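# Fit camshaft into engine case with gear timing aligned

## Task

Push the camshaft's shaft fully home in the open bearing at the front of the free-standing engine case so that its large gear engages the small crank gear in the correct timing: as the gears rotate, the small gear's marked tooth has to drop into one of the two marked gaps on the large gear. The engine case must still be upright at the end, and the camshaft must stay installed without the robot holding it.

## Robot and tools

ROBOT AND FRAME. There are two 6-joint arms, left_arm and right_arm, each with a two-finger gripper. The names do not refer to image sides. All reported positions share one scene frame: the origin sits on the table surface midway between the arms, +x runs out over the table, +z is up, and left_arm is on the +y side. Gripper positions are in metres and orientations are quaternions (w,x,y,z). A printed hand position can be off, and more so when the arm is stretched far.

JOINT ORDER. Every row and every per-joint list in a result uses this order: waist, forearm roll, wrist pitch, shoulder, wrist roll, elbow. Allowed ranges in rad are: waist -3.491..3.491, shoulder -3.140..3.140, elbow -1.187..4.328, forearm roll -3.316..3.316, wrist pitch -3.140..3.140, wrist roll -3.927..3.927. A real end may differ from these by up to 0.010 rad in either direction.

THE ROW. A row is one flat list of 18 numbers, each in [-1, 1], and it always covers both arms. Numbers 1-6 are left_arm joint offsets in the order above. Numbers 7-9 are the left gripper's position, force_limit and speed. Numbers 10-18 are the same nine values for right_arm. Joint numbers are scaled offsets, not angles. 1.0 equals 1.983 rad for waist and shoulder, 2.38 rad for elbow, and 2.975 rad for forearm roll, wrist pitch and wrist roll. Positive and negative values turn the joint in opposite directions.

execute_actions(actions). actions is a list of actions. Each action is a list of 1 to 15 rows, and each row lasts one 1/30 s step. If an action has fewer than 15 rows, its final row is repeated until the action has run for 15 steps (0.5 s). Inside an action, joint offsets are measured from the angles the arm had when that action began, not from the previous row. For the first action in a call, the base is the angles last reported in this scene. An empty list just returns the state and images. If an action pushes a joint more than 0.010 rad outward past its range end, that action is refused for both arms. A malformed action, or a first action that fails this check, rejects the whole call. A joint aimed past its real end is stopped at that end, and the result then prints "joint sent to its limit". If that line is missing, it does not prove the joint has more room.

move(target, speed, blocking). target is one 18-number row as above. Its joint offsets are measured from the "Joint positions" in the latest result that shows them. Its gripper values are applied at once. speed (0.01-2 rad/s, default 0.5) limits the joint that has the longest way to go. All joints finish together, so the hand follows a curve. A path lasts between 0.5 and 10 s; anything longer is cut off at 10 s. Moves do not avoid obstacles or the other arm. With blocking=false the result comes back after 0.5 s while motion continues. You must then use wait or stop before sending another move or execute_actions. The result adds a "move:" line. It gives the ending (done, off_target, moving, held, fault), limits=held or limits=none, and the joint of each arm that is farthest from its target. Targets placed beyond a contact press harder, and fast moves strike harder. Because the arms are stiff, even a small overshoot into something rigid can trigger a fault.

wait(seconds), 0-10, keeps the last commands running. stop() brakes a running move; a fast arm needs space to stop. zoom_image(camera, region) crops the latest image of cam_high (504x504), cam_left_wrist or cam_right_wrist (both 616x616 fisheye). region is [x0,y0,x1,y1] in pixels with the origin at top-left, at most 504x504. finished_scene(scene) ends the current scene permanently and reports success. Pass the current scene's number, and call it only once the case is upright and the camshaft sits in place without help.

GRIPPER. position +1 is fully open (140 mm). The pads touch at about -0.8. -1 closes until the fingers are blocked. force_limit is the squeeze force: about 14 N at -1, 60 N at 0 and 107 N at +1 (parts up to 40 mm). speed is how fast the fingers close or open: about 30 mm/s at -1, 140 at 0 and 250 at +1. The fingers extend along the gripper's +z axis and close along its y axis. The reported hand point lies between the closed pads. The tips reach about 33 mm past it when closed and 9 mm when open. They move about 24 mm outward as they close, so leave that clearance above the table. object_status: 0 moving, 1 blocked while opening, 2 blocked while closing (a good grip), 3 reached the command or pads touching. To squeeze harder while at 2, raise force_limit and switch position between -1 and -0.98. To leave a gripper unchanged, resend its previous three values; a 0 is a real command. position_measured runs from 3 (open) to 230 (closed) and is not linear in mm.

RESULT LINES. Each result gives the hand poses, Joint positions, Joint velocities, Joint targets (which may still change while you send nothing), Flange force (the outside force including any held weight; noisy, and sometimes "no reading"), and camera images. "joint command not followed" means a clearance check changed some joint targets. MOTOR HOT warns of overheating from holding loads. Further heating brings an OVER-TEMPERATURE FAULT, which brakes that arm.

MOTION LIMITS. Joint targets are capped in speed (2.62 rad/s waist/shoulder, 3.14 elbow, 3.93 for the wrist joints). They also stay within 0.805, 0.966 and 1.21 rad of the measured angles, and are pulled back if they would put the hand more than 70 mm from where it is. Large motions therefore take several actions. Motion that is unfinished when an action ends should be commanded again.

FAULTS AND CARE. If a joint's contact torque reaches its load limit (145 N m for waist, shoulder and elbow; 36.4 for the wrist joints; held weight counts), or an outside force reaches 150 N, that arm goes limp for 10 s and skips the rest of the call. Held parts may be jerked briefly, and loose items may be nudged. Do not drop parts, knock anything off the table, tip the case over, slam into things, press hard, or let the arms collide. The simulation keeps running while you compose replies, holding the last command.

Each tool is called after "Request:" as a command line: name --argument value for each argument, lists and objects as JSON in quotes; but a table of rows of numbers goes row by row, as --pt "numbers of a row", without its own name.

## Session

Request:
execute_actions --actions '[]'

Scene clock: 0.00 s.
left_arm: end_effector_position=(+0.4890, +0.7139, +0.1613) position_measured=3 object_status=3 end_effector_quat_wxyz=(+0.088, -0.446, +0.640, +0.620) | right_arm: end_effector_position=(+0.3186, -0.5017, +0.3739) position_measured=3 object_status=3 end_effector_quat_wxyz=(+0.518, -0.272, +0.794, +0.166)
Joint names: [waist, forearm roll, wrist pitch, shoulder, wrist roll, elbow]
Joint positions: left_arm=[ 0.382 -1.263 -1.735  0.635 -0.378  0.248] | right_arm=[-0.971 -1.169 -1.82  -0.267 -0.018 -0.132]
Joint velocities: left_arm=[ 0.001  0.     0.    -0.001 -0.     0.001] | right_arm=[-0.    -0.001  0.     0.    -0.     0.   ]
Flange force (N, the push that the arm receives, along the gripper's own x y z axes): no reading
Joint targets: left_arm=[0.382 -1.263 -1.735 0.635 -0.378 0.248] | right_arm=[-0.971 -1.169 -1.820 -0.267 -0.018 -0.132]
camera_calibration (this result's frames):
cam_left_wrist: T_world_to_cam=[[-0.753282, -0.247479, 0.609361, 0.448055], [0.62993, -0.00510506, 0.776636, -0.434359], [-0.18909, 0.96888, 0.15974, -0.445715], [0, 0, 0, 1]] pos_world=[0.526847, 0.540511, 0.13551]
cam_right_wrist: T_world_to_cam=[[-0.663709, 0.735893, -0.133983, 0.624095], [0.0365043, 0.210777, 0.976852, -0.249335], [0.7471, 0.643455, -0.166758, 0.33683], [0, 0, 0, 1]] pos_world=[0.171674, -0.623448, 0.383351]

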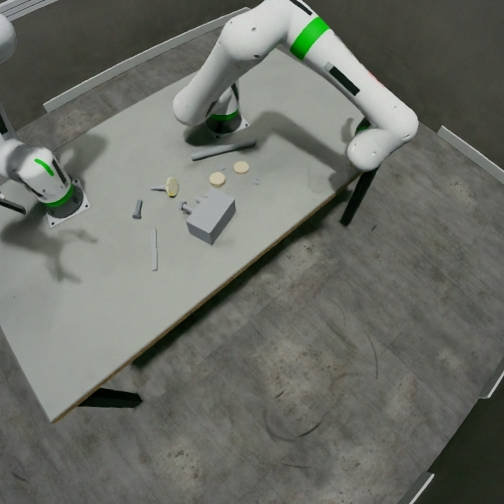

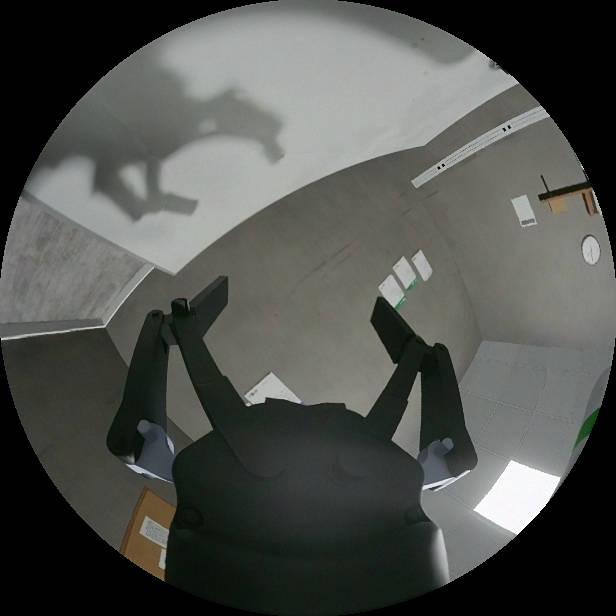

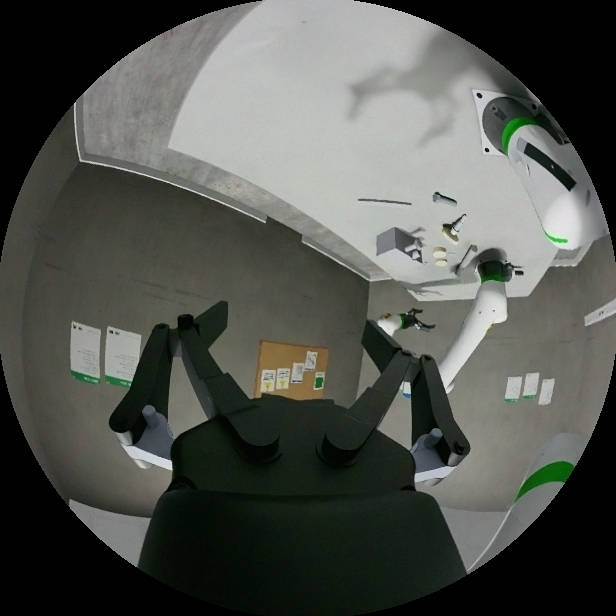

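Request:
move --target '[-0.142,0.4245,0.055,-0.219,0.766,-0.02,-0.4,0,0,1.0,0.393,0.0837,0.109,-0.182,0.0345,0.1,0,0]' --speed 1

Request:
move --target '[0,0,0,0,0,0,-0.4,0,0,0.256,0,0,0,0,0,0.1,0,0]' --speed 0.8

Request:
zoom_image --camera "cam_right_wrist" --region '[160,150,400,390]'

Scene clock: 4.23 s.
left_arm: end_effector_position=(+0.5522, +0.1529, +0.2301) position_measured=179 object_status=3 end_effector_quat_wxyz=(-0.000, +0.993, +0.120, -0.001) | right_arm: end_effector_position=(+0.3361, -0.1534, +0.2383) position_measured=117 object_status=3 end_effector_quat_wxyz=(-0.000, +0.799, -0.602, +0.000)
Joint names: [waist, forearm roll, wrist pitch, shoulder, wrist roll, elbow]
Joint positions: left_arm=[ 0.1    0.    -1.572  0.201  1.901  0.201] | right_arm=[ 1.012  0.001 -1.571 -0.051 -0.559 -0.05 ]
Joint velocities: left_arm=[ 0.001  0.    -0.    -0.    -0.     0.001] | right_arm=[ 0.001  0.002  0.001  0.    -0.001  0.   ]
Flange force (N, the push that the arm receives, along the gripper's own x y z axes): left_arm=[-1.2 -4.6 6.6] | right_arm=[0.6 -3.6 -2.0]
Joint targets: left_arm=[0.100 0.000 -1.572 0.201 1.901 0.201] | right_arm=[1.012 0.001 -1.571 -0.051 -0.559 -0.050]
move: done; limits=none; left_arm: farthest joint: the waist, 0.000 radians from its target (0.282 radians at the start); right_arm: farthest joint: the waist, 0.000 radians from its target (1.983 radians at the start)
camera_calibration (this result's frames):
cam_left_wrist: T_world_to_cam=[[0.382092, -0.923997, 0.015354, -0.0719788], [-0.828002, -0.334923, 0.44971, 0.40021], [-0.410388, -0.184544, -0.893043, 0.63962], [0, 0, 0, 1]] pos_world=[0.621369, 0.185569, 0.392335]
cam_right_wrist: T_world_to_cam=[[-0.912391, -0.408301, 0.0288465, 0.230546], [-0.3879, 0.884996, 0.257517, 0.22652], [-0.130674, 0.223767, -0.965843, 0.498094], [0, 0, 0, 1]] pos_world=[0.363303, -0.217794, 0.416097]

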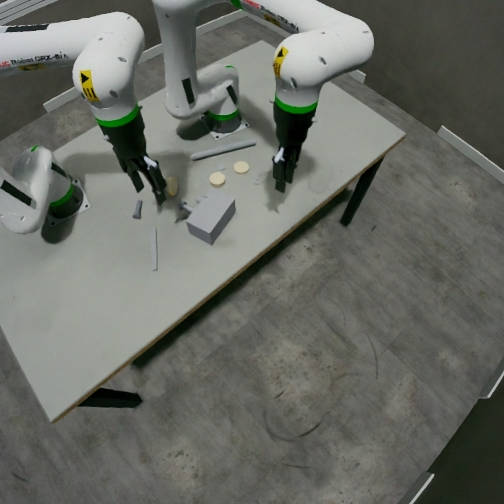

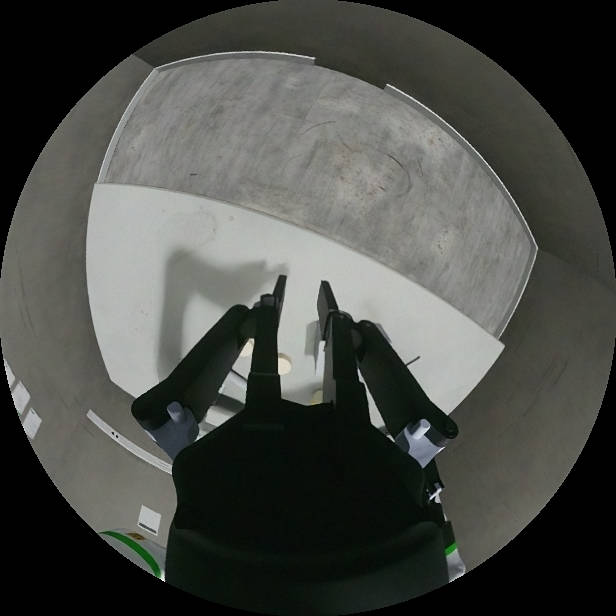

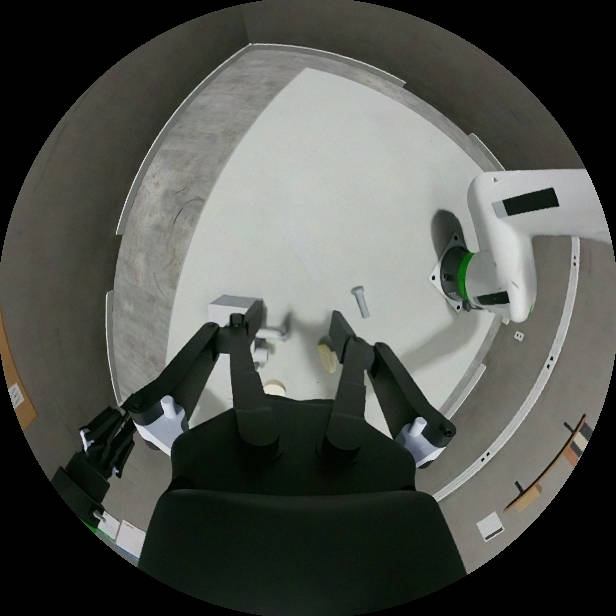

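Scene clock: 5.37 s.
left_arm: end_effector_position=(+0.5522, +0.1529, +0.2301) position_measured=179 object_status=3 end_effector_quat_wxyz=(-0.000, +0.993, +0.120, -0.001) | right_arm: end_effector_position=(+0.1836, -0.0008, +0.2383) position_measured=117 object_status=3 end_effector_quat_wxyz=(-0.000, +0.924, -0.382, +0.000)
Joint names: [waist, forearm roll, wrist pitch, shoulder, wrist roll, elbow]
Joint positions: left_arm=[ 0.1    0.    -1.572  0.201  1.901  0.201] | right_arm=[ 1.52   0.001 -1.571 -0.051 -0.559 -0.05 ]
Joint velocities: left_arm=[ 0.     0.    -0.     0.001 -0.    -0.002] | right_arm=[ 0.001  0.     0.001 -0.     0.     0.   ]
Flange force (N, the push that the arm receives, along the gripper's own x y z axes): left_arm=[-3.2 -5.9 5.1] | right_arm=[0.8 -1.7 -1.5]
Joint targets: left_arm=[0.100 0.000 -1.572 0.201 1.901 0.201] | right_arm=[1.520 0.001 -1.571 -0.051 -0.559 -0.050]
move: done; limits=none; left_arm: farthest joint: the waist, 0.000 radians from its target (0.000 radians at the start); right_arm: farthest joint: the waist, 0.000 radians from its target (0.508 radians at the start)
camera_calibration (this result's frames):
cam_left_wrist: T_world_to_cam=[[0.38209, -0.923998, 0.0153573, -0.0719807], [-0.828003, -0.33492, 0.449711, 0.400208], [-0.410388, -0.184546, -0.893042, 0.63962], [0, 0, 0, 1]] pos_world=[0.621369, 0.185567, 0.392336]
cam_right_wrist: T_world_to_cam=[[-0.598835, -0.800353, 0.0288549, 0.0958271], [-0.769198, 0.58481, 0.257548, 0.102086], [-0.223004, 0.132033, -0.965835, 0.460891], [0, 0, 0, 1]] pos_world=[0.238689, -0.0438583, 0.416088]

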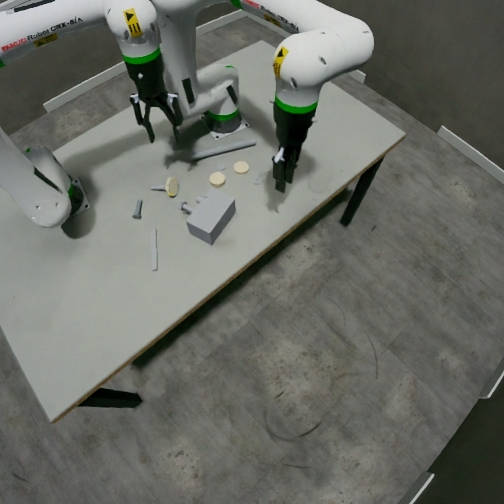

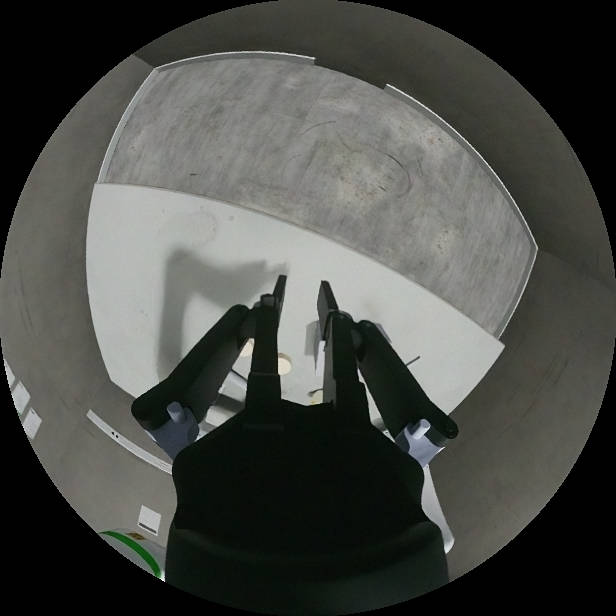

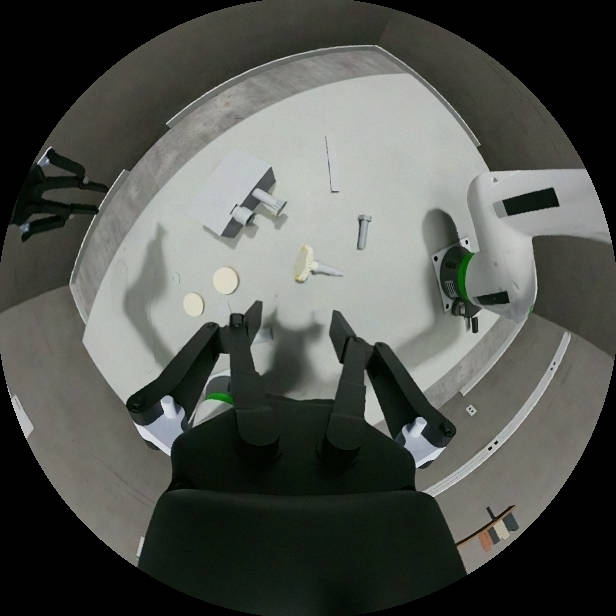

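Region (160, 150, 400, 390) of cam_right_wrist's 616x616 image, scaled by 2.100, with more detail than that image has.

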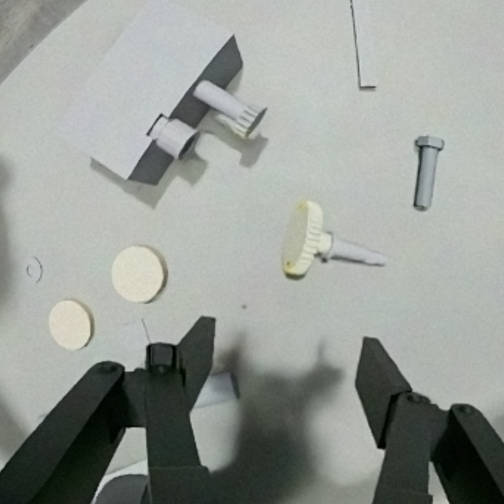

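Request:
move --target '[0,0,0,0,0,0,-0.4,0,0,-0.0541,0,0.0854,0.001,1.0,-0.1064,0.1,0,0]' --speed 1.5

Request:
move --target '[0,0,0,0,0,0,-0.4,0,0,0,0,0.04,0.0192,0.0504,-0.0338,0.1,0,0]' --speed 0.15

Request:
zoom_image --camera "cam_right_wrist" --region '[180,240,380,440]'

Scene clock: 8.27 s.
left_arm: end_effector_position=(+0.5522, +0.1529, +0.2301) position_measured=179 object_status=3 end_effector_quat_wxyz=(-0.000, +0.993, +0.120, -0.001) | right_arm: end_effector_position=(+0.2176, -0.0389, +0.1298) position_measured=117 object_status=3 end_effector_quat_wxyz=(+0.000, +0.504, +0.864, -0.000)
Joint names: [waist, forearm roll, wrist pitch, shoulder, wrist roll, elbow]
Joint positions: left_arm=[ 0.1    0.    -1.572  0.201  1.901  0.201] | right_arm=[ 1.412  0.001 -1.317 -0.049  2.416 -0.303]
Joint velocities: left_arm=[-0.     0.     0.     0.001  0.001 -0.001] | right_arm=[ 0.     0.002 -0.001  0.     0.002  0.   ]
Flange force (N, the push that the arm receives, along the gripper's own x y z axes): left_arm=[-5.7 -6.4 6.4] | right_arm=[1.6 4.6 -1.7]
Joint targets: left_arm=[0.100 0.000 -1.572 0.201 1.901 0.201] | right_arm=[1.412 0.001 -1.317 -0.049 2.416 -0.303]
move: done; limits=none; left_arm: farthest joint: the waist, 0.000 radians from its target (0.000 radians at the start); right_arm: farthest joint: the waist, 0.000 radians from its target (0.107 radians at the start)
camera_calibration (this result's frames):
cam_left_wrist: T_world_to_cam=[[0.38209, -0.923997, 0.0153574, -0.0719808], [-0.828003, -0.33492, 0.449711, 0.400208], [-0.410388, -0.184546, -0.893042, 0.63962], [0, 0, 0, 1]] pos_world=[0.621369, 0.185567, 0.392336]
cam_right_wrist: T_world_to_cam=[[0.792922, 0.608643, 0.0288028, -0.15924], [0.582197, -0.770722, 0.258909, -0.168541], [0.179782, -0.188526, -0.965472, 0.268513], [0, 0, 0, 1]] pos_world=[0.176115, 0.0176439, 0.307465]

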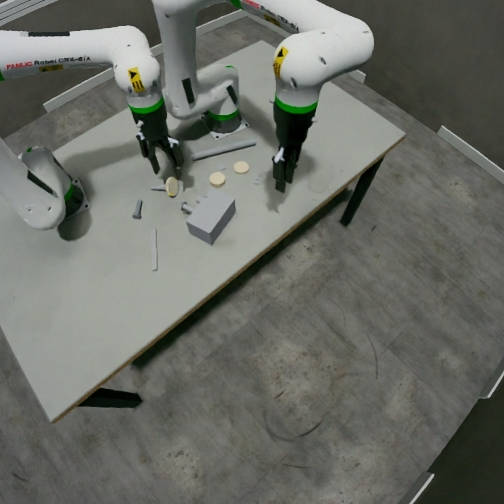

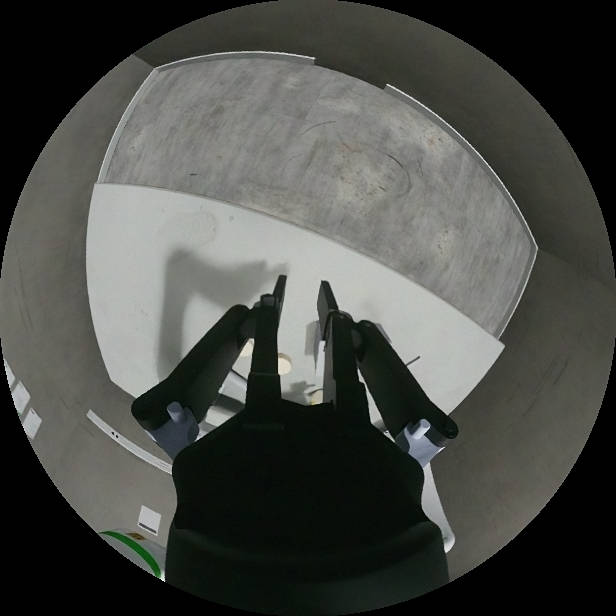

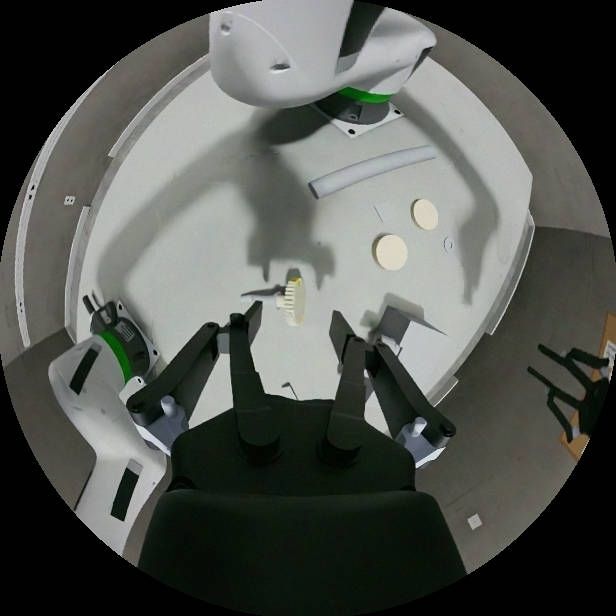

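Scene clock: 9.57 s.
left_arm: end_effector_position=(+0.5522, +0.1529, +0.2301) position_measured=179 object_status=3 end_effector_quat_wxyz=(-0.000, +0.993, +0.120, -0.001) | right_arm: end_effector_position=(+0.2177, -0.0389, +0.0818) position_measured=117 object_status=3 end_effector_quat_wxyz=(+0.000, +0.438, +0.899, -0.000)
Joint names: [waist, forearm roll, wrist pitch, shoulder, wrist roll, elbow]
Joint positions: left_arm=[ 0.1    0.    -1.572  0.201  1.901  0.201] | right_arm=[ 1.412  0.001 -1.198 -0.011  2.566 -0.384]
Joint velocities: left_arm=[ 0.001 -0.    -0.    -0.001 -0.     0.001] | right_arm=[0.    0.001 0.001 0.    0.    0.   ]
Flange force (N, the push that the arm receives, along the gripper's own x y z axes): left_arm=[-1.1 -7.0 7.9] | right_arm=[-0.3 2.8 -1.7]
Joint targets: left_arm=[0.100 0.000 -1.572 0.201 1.901 0.201] | right_arm=[1.412 0.001 -1.198 -0.011 2.566 -0.384]
move: done; limits=none; left_arm: farthest joint: the waist, 0.000 radians from its target (0.000 radians at the start); right_arm: farthest joint: the waist, 0.000 radians from its target (0.000 radians at the start)
camera_calibration (this result's frames):
cam_left_wrist: T_world_to_cam=[[0.38209, -0.923997, 0.0153573, -0.0719807], [-0.828003, -0.33492, 0.449711, 0.400207], [-0.410388, -0.184546, -0.893042, 0.63962], [0, 0, 0, 1]] pos_world=[0.621369, 0.185567, 0.392335]
cam_right_wrist: T_world_to_cam=[[0.693069, 0.720284, 0.0290981, -0.131864], [0.690835, -0.67518, 0.25861, -0.175984], [0.205919, -0.159132, -0.965544, 0.217656], [0, 0, 0, 1]] pos_world=[0.168147, 0.0107947, 0.259505]

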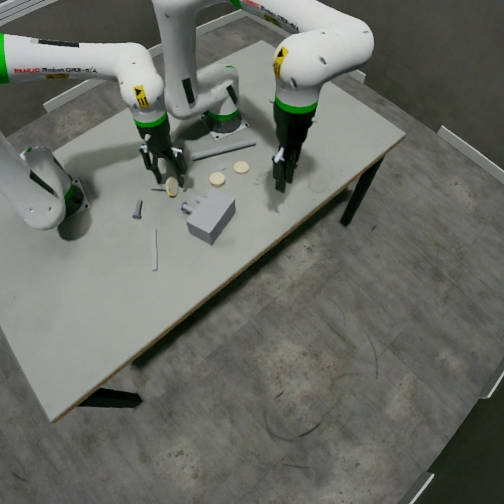

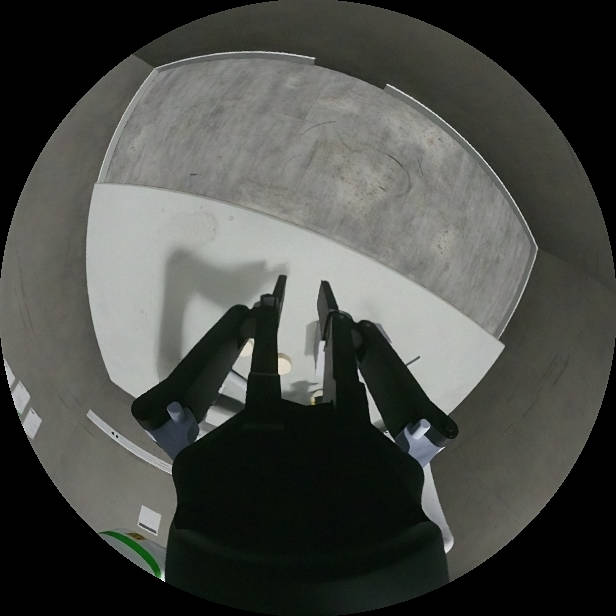

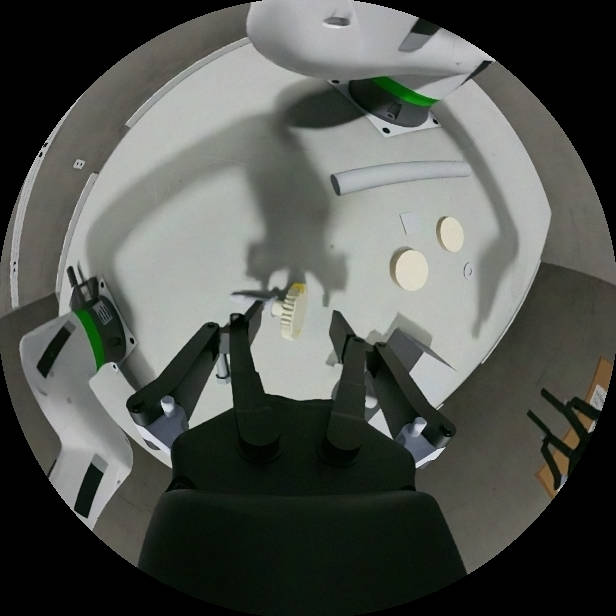

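Region (180, 240, 380, 440) of cam_right_wrist's 616x616 image, scaled by 2.520, with more detail than that image has.

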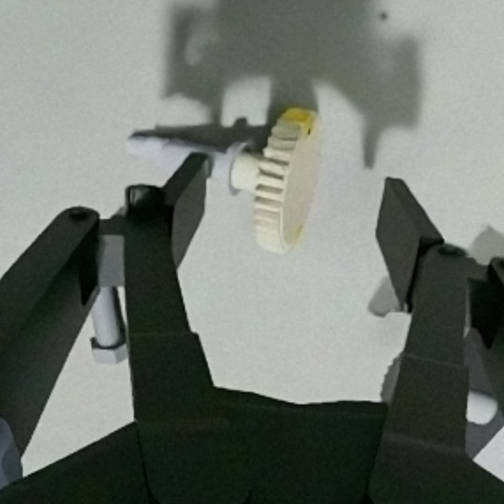

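Request:
move --target '[0,0,0,0,0,0,-0.4,0,0,0,0,0,0,0,0,-1,0.3,-0.7]'

Request:
move --target '[0,0,0,0,0,0,-0.4,0,0,0,0,-0.04,-0.0192,-0.15,0.0338,-1,0.3,-0.7]' --speed 0.4

Request:
move --target '[-0.1965,0,0.0857,-0.0187,0.1486,-0.1223,-0.4,0,0,-0.0442,0,0.0182,0.0447,-1.0,0.0147,-1,0.3,-0.7]' --speed 1

Request:
zoom_image --camera "cam_right_wrist" --region '[150,200,330,380]'

Request:
zoom_image --camera "cam_left_wrist" --region '[200,290,380,470]'

Scene clock: 11.50 s.
left_arm: end_effector_position=(+0.5522, +0.1529, +0.2301) position_measured=179 object_status=3 end_effector_quat_wxyz=(-0.000, +0.993, +0.120, -0.001) | right_arm: end_effector_position=(+0.2177, -0.0388, +0.0818) position_measured=218 object_status=2 end_effector_quat_wxyz=(+0.000, +0.438, +0.899, -0.000)
Joint names: [waist, forearm roll, wrist pitch, shoulder, wrist roll, elbow]
Joint positions: left_arm=[ 0.1    0.    -1.572  0.201  1.901  0.201] | right_arm=[ 1.412  0.001 -1.198 -0.011  2.566 -0.384]
Joint velocities: left_arm=[-0.001  0.    -0.     0.002  0.    -0.   ] | right_arm=[-0.    -0.002  0.001 -0.    -0.001 -0.   ]
Flange force (N, the push that the arm receives, along the gripper's own x y z axes): left_arm=[-4.5 -6.9 6.9] | right_arm=[-1.9 4.2 -3.7]
Joint targets: left_arm=[0.100 0.000 -1.572 0.201 1.901 0.201] | right_arm=[1.412 0.001 -1.198 -0.011 2.566 -0.384]
move: done; limits=none; left_arm: farthest joint: the waist, 0.000 radians from its target (0.000 radians at the start); right_arm: farthest joint: the waist, 0.000 radians from its target (0.000 radians at the start)
camera_calibration (this result's frames):
cam_left_wrist: T_world_to_cam=[[0.38209, -0.923998, 0.0153573, -0.0719806], [-0.828003, -0.33492, 0.449711, 0.400208], [-0.410388, -0.184546, -0.893042, 0.63962], [0, 0, 0, 1]] pos_world=[0.621369, 0.185567, 0.392336]
cam_right_wrist: T_world_to_cam=[[0.693058, 0.720288, 0.0292539, -0.131924], [0.690824, -0.675209, 0.258563, -0.175959], [0.205992, -0.15899, -0.965551, 0.217627], [0, 0, 0, 1]] pos_world=[0.168158, 0.0108147, 0.259486]

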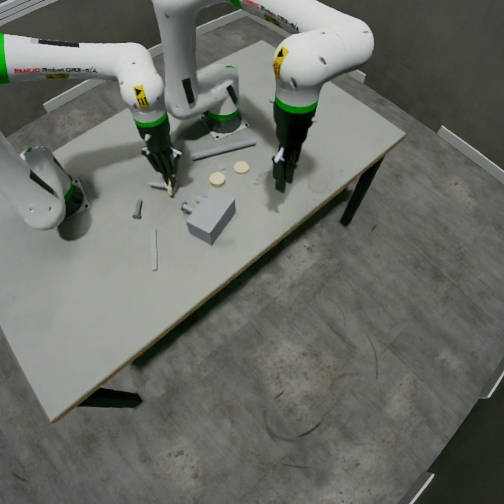

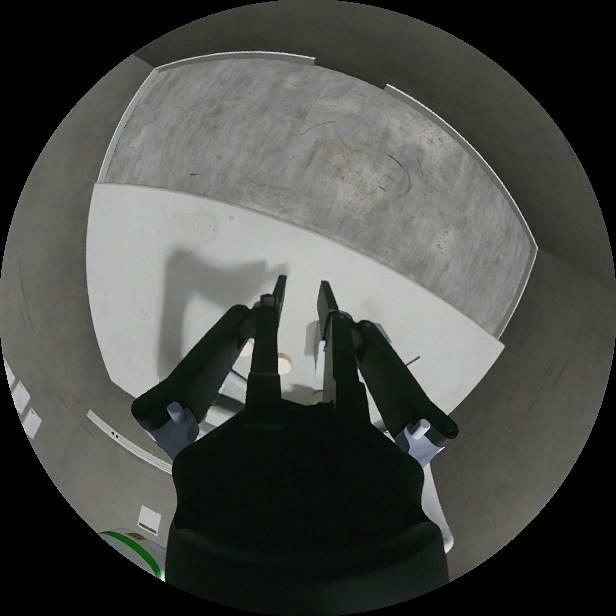

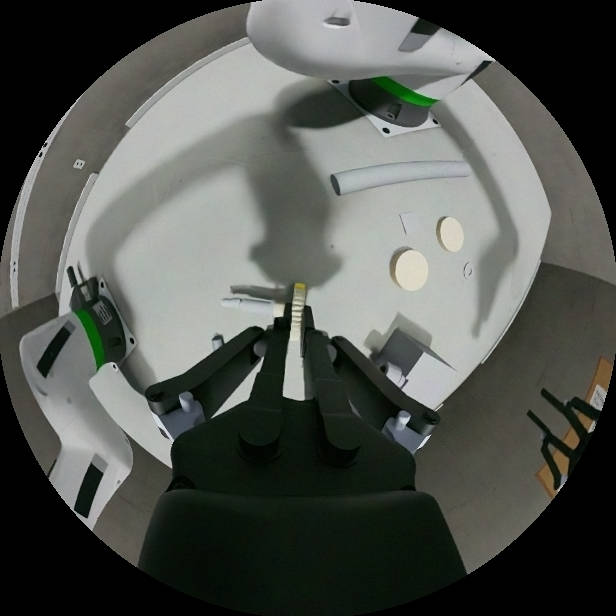

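Scene clock: 12.97 s.
left_arm: end_effector_position=(+0.5522, +0.1529, +0.2301) position_measured=179 object_status=3 end_effector_quat_wxyz=(-0.000, +0.993, +0.120, -0.001) | right_arm: end_effector_position=(+0.2177, -0.0389, +0.1298) position_measured=218 object_status=2 end_effector_quat_wxyz=(+0.000, +0.626, +0.780, -0.000)
Joint names: [waist, forearm roll, wrist pitch, shoulder, wrist roll, elbow]
Joint positions: left_arm=[ 0.1    0.    -1.572  0.201  1.901  0.201] | right_arm=[ 1.412  0.001 -1.317 -0.049  2.119 -0.303]
Joint velocities: left_arm=[-0.002  0.     0.    -0.     0.    -0.   ] | right_arm=[ 0.001 -0.001 -0.    -0.    -0.001  0.   ]
Flange force (N, the push that the arm receives, along the gripper's own x y z axes): left_arm=[-0.7 -6.1 5.8] | right_arm=[0.3 2.5 0.1]
Joint targets: left_arm=[0.100 0.000 -1.572 0.201 1.901 0.201] | right_arm=[1.412 0.001 -1.317 -0.049 2.119 -0.303]
move: done; limits=none; left_arm: farthest joint: the waist, 0.000 radians from its target (0.000 radians at the start); right_arm: farthest joint: the waist, 0.000 radians from its target (0.000 radians at the start)
camera_calibration (this result's frames):
cam_left_wrist: T_world_to_cam=[[0.38209, -0.923997, 0.0153573, -0.0719807], [-0.828003, -0.33492, 0.449711, 0.400208], [-0.410388, -0.184546, -0.893042, 0.63962], [0, 0, 0, 1]] pos_world=[0.621369, 0.185567, 0.392336]
cam_right_wrist: T_world_to_cam=[[0.936066, 0.350607, 0.0292493, -0.200545], [0.331692, -0.907164, 0.258908, -0.119298], [0.117309, -0.232653, -0.965459, 0.280378], [0, 0, 0, 1]] pos_world=[0.194403, 0.0273205, 0.307447]

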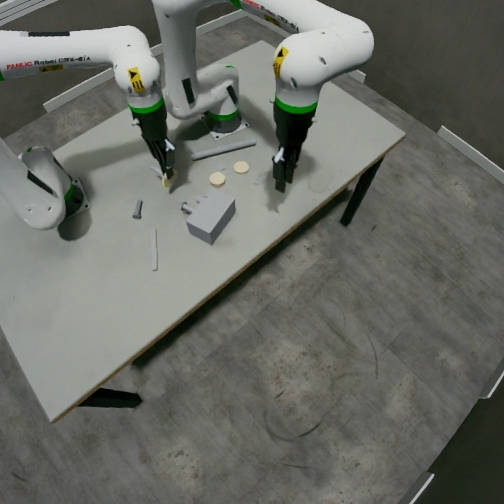

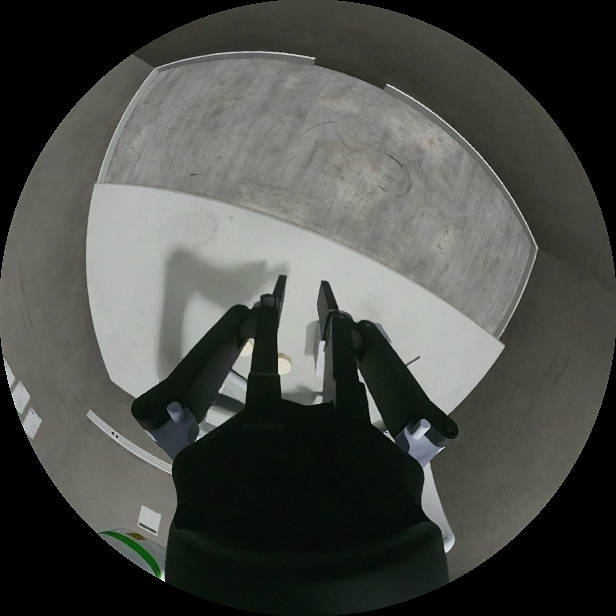

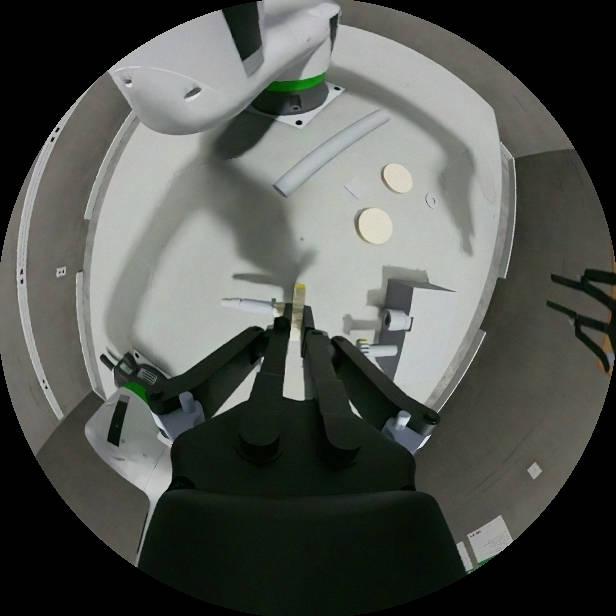

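Scene clock: 16.47 s.
left_arm: end_effector_position=(+0.4231, -0.0100, +0.1248) position_measured=179 object_status=3 end_effector_quat_wxyz=(-0.000, +0.989, +0.146, -0.000) | right_arm: end_effector_position=(+0.2580, -0.0347, +0.1078) position_measured=218 object_status=2 end_effector_quat_wxyz=(+0.000, +0.804, -0.595, +0.000)
Joint names: [waist, forearm roll, wrist pitch, shoulder, wrist roll, elbow]
Joint positions: left_arm=[-0.289  0.    -1.317  0.164  2.343 -0.09 ] | right_arm=[ 1.325  0.001 -1.263  0.04  -0.856 -0.268]
Joint velocities: left_arm=[ 0.001 -0.    -0.     0.001  0.     0.   ] | right_arm=[ 0.     0.    -0.001  0.     0.001  0.   ]
Flange force (N, the push that the arm receives, along the gripper's own x y z axes): left_arm=[2.3 -4.1 6.6] | right_arm=[-6.3 -1.0 0.1]
Joint targets: left_arm=[-0.289 0.000 -1.317 0.164 2.343 -0.090] | right_arm=[1.325 0.001 -1.263 0.040 -0.856 -0.268]
move: done; limits=none; left_arm: farthest joint: the waist, 0.000 radians from its target (0.390 radians at the start); right_arm: farthest joint: the waist, 0.000 radians from its target (0.088 radians at the start)
camera_calibration (this result's frames):
cam_left_wrist: T_world_to_cam=[[0.429962, -0.902712, 0.0156211, -0.191642], [-0.809733, -0.377908, 0.448908, 0.278062], [-0.399331, -0.205662, -0.893442, 0.457733], [0, 0, 0, 1]] pos_world=[0.490341, 0.0262227, 0.287127]
cam_right_wrist: T_world_to_cam=[[-0.905481, -0.423388, 0.0290909, 0.209182], [-0.402499, 0.878492, 0.257383, 0.128362], [-0.134529, 0.221346, -0.965871, 0.336144], [0, 0, 0, 1]] pos_world=[0.286297, -0.0986045, 0.285548]

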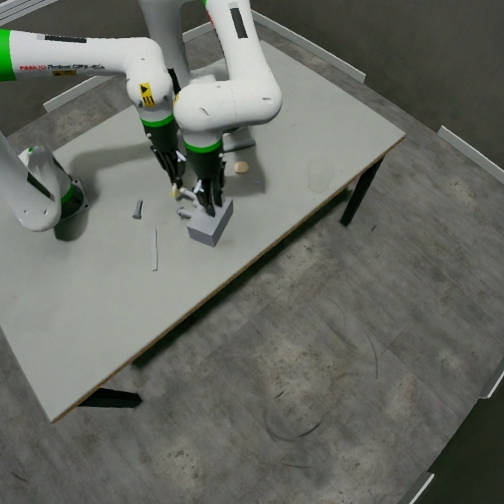

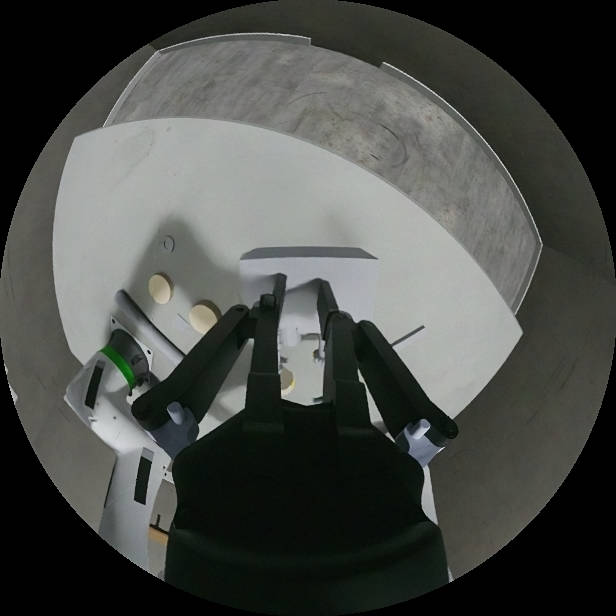

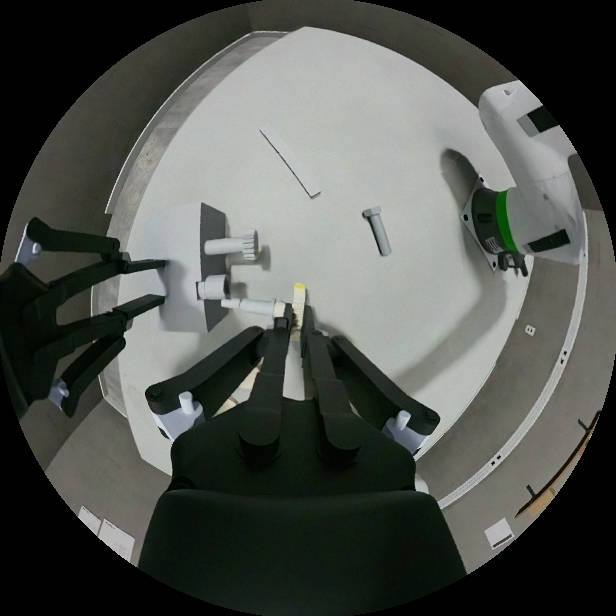

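Region (150, 200, 330, 380) of cam_right_wrist's 616x616 image, scaled by 2.800, with more detail than that image has.

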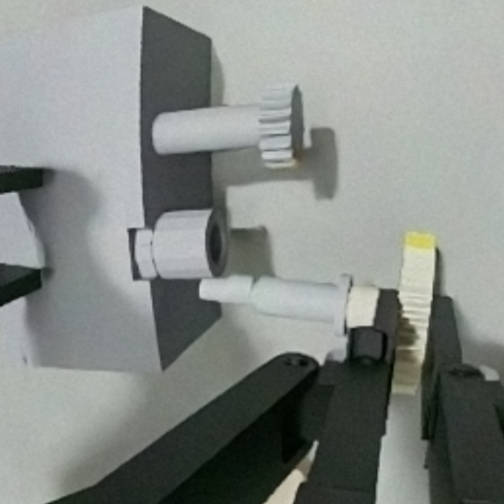

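Region (200, 290, 380, 470) of cam_left_wrist's 616x616 image, scaled by 2.800, with more detail than that image has.

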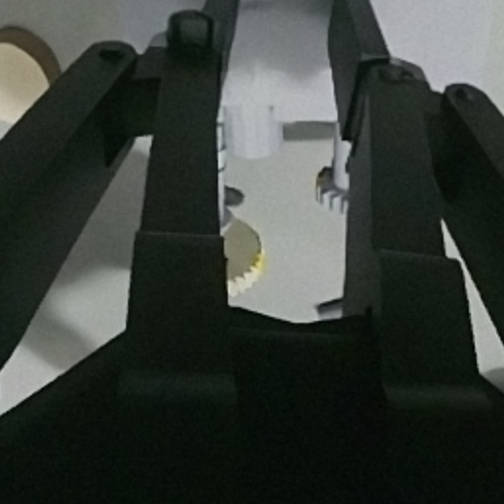

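Request:
move --target '[0,0,0.0077,0.003,0,-0.0071,-0.4,0,0,0.016,0,0,-0.016,0,-0.0134,-1,0.3,-0.7]' --speed 0.05

Request:
move --target '[0,0,0.001,0.0004,0,-0.0009,-0.4,0,0,-0.0314,0,0,-0.0266,0.0578,-0.0219,-1,0.3,-0.7]' --speed 0.15

Request:
zoom_image --camera "cam_right_wrist" --region '[150,200,330,380]'

Request:
zoom_image --camera "cam_left_wrist" --region '[240,310,340,410]'

Scene clock: 17.97 s.
left_arm: end_effector_position=(+0.4230, -0.0100, +0.1149) position_measured=179 object_status=3 end_effector_quat_wxyz=(+0.000, +0.989, +0.146, -0.000) | right_arm: end_effector_position=(+0.2423, -0.0377, +0.1080) position_measured=218 object_status=2 end_effector_quat_wxyz=(+0.000, +0.813, -0.582, +0.000)
Joint names: [waist, forearm roll, wrist pitch, shoulder, wrist roll, elbow]
Joint positions: left_arm=[-0.289  0.    -1.294  0.17   2.343 -0.107] | right_arm=[ 1.357  0.001 -1.263  0.008 -0.856 -0.3  ]
Joint velocities: left_arm=[ 0.001 -0.     0.     0.    -0.    -0.001] | right_arm=[ 0.     0.    -0.001 -0.    -0.001 -0.   ]
Flange force (N, the push that the arm receives, along the gripper's own x y z axes): left_arm=[2.8 -3.2 4.3] | right_arm=[-1.7 -3.0 -0.3]
Joint targets: left_arm=[-0.289 0.000 -1.294 0.170 2.343 -0.107] | right_arm=[1.357 0.001 -1.263 0.008 -0.856 -0.300]
move: done; limits=none; left_arm: farthest joint: the waist, 0.000 radians from its target (0.000 radians at the start); right_arm: farthest joint: the waist, 0.000 radians from its target (0.032 radians at the start)
camera_calibration (this result's frames):
cam_left_wrist: T_world_to_cam=[[0.429963, -0.902711, 0.0156746, -0.191374], [-0.80976, -0.377896, 0.44887, 0.28243], [-0.399276, -0.20569, -0.89346, 0.448844], [0, 0, 0, 1]] pos_world=[0.490197, 0.026296, 0.277249]
cam_right_wrist: T_world_to_cam=[[-0.891627, -0.451826, 0.0292313, 0.189184], [-0.430075, 0.86535, 0.257304, 0.130792], [-0.141552, 0.216848, -0.965888, 0.33646], [0, 0, 0, 1]] pos_world=[0.272559, -0.100663, 0.2858]

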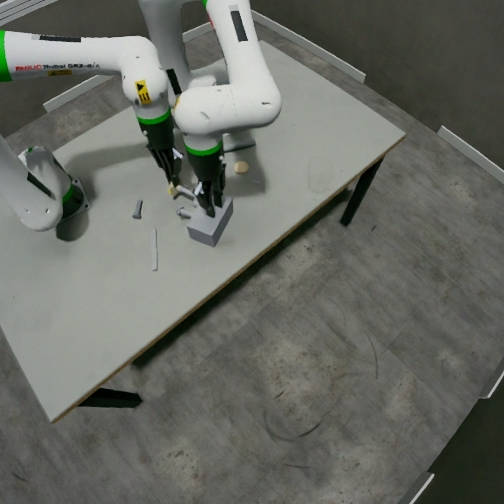

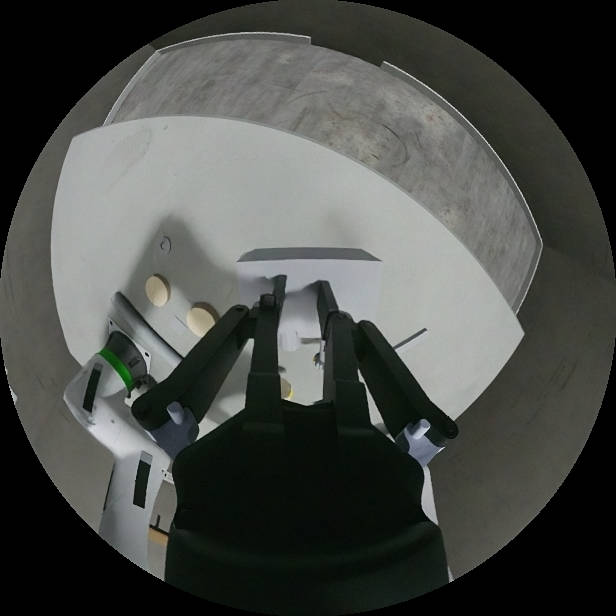

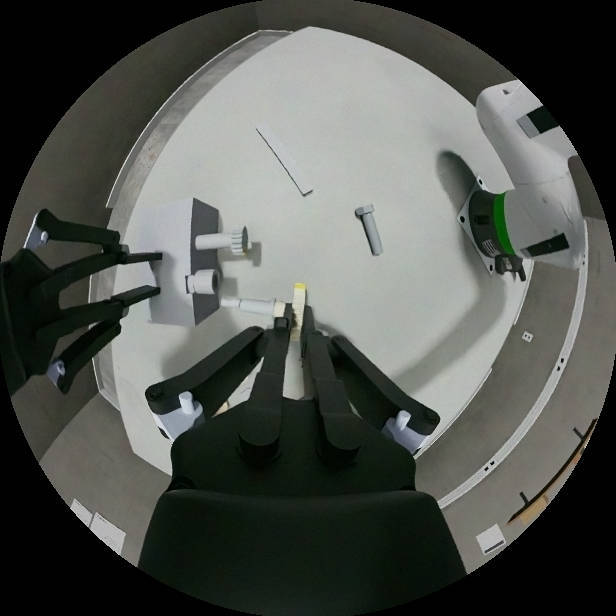

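Scene clock: 19.43 s.
left_arm: end_effector_position=(+0.4230, -0.0100, +0.1137) position_measured=179 object_status=3 end_effector_quat_wxyz=(+0.000, +0.989, +0.146, -0.000) | right_arm: end_effector_position=(+0.2532, -0.0747, +0.1079) position_measured=218 object_status=2 end_effector_quat_wxyz=(-0.000, +0.844, -0.537, +0.000)
Joint names: [waist, forearm roll, wrist pitch, shoulder, wrist roll, elbow]
Joint positions: left_arm=[-0.289  0.    -1.291  0.171  2.343 -0.109] | right_arm=[ 1.294  0.001 -1.263 -0.044 -0.684 -0.352]
Joint velocities: left_arm=[-0.002 -0.001  0.     0.    -0.    -0.   ] | right_arm=[ 0.     0.     0.001 -0.    -0.     0.   ]
Flange force (N, the push that the arm receives, along the gripper's own x y z axes): left_arm=[1.8 -4.9 6.9] | right_arm=[0.2 -4.3 -0.8]
Joint targets: left_arm=[-0.289 0.000 -1.291 0.171 2.343 -0.109] | right_arm=[1.294 0.001 -1.263 -0.044 -0.684 -0.352]
move: done; limits=none; left_arm: farthest joint: the waist, 0.000 radians from its target (0.000 radians at the start); right_arm: farthest joint: the waist, 0.000 radians from its target (0.062 radians at the start)
camera_calibration (this result's frames):
cam_left_wrist: T_world_to_cam=[[0.429963, -0.90271, 0.0157066, -0.191348], [-0.809776, -0.377888, 0.448848, 0.283002], [-0.399244, -0.205707, -0.89347, 0.447695], [0, 0, 0, 1]] pos_world=[0.49018, 0.0263047, 0.275983]
cam_right_wrist: T_world_to_cam=[[-0.836816, -0.546726, 0.0288052, 0.161283], [-0.522259, 0.812942, 0.257626, 0.186981], [-0.164268, 0.200542, -0.965815, 0.350442], [0, 0, 0, 1]] pos_world=[0.290183, -0.134105, 0.285646]

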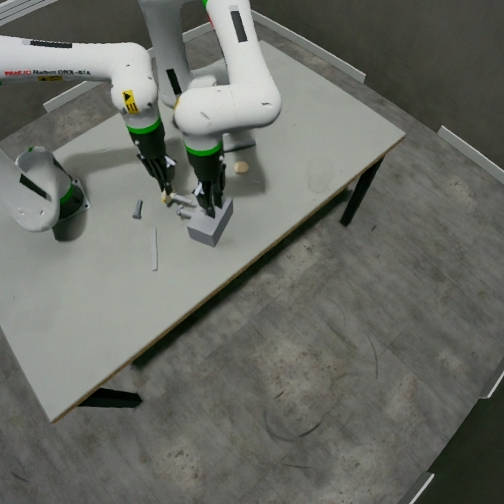

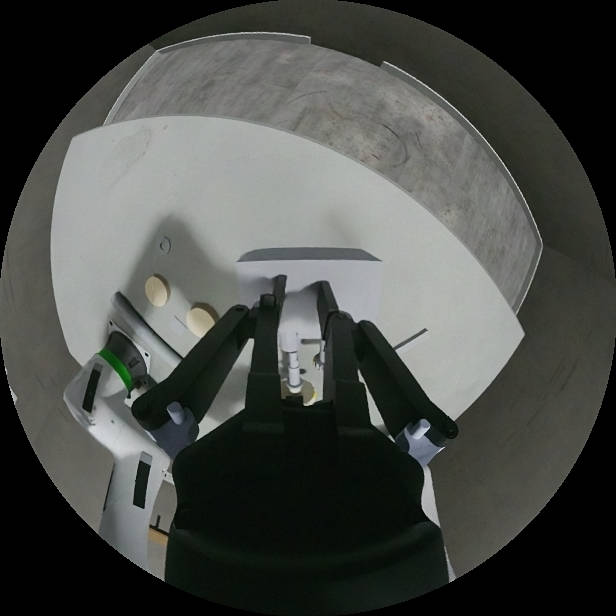

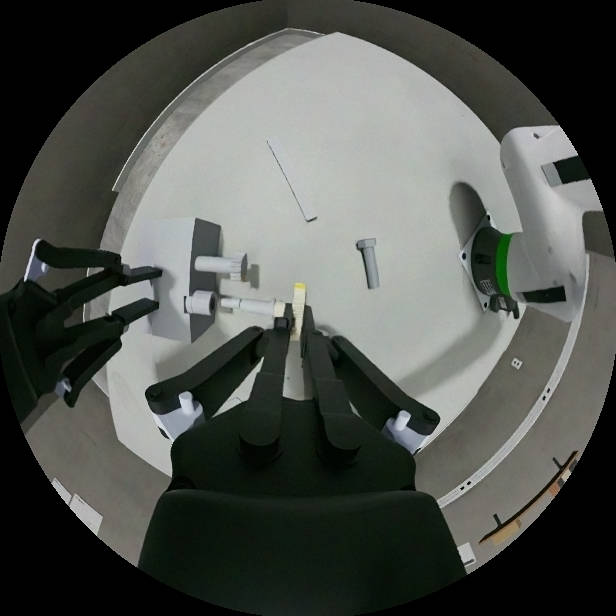

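Region (150, 200, 330, 380) of cam_right_wrist's 616x616 image, scaled by 2.800, with more detail than that image has.

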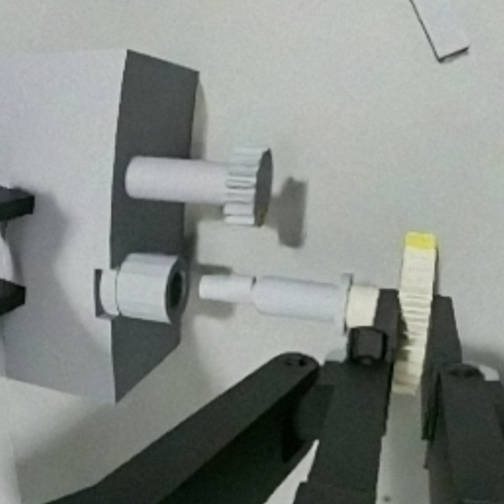

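Region (240, 310, 340, 410) of cam_left_wrist's 616x616 image, scaled by 5.040, with more detail than that image has.

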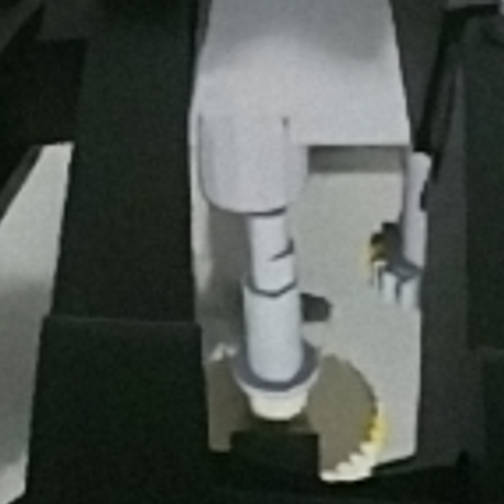

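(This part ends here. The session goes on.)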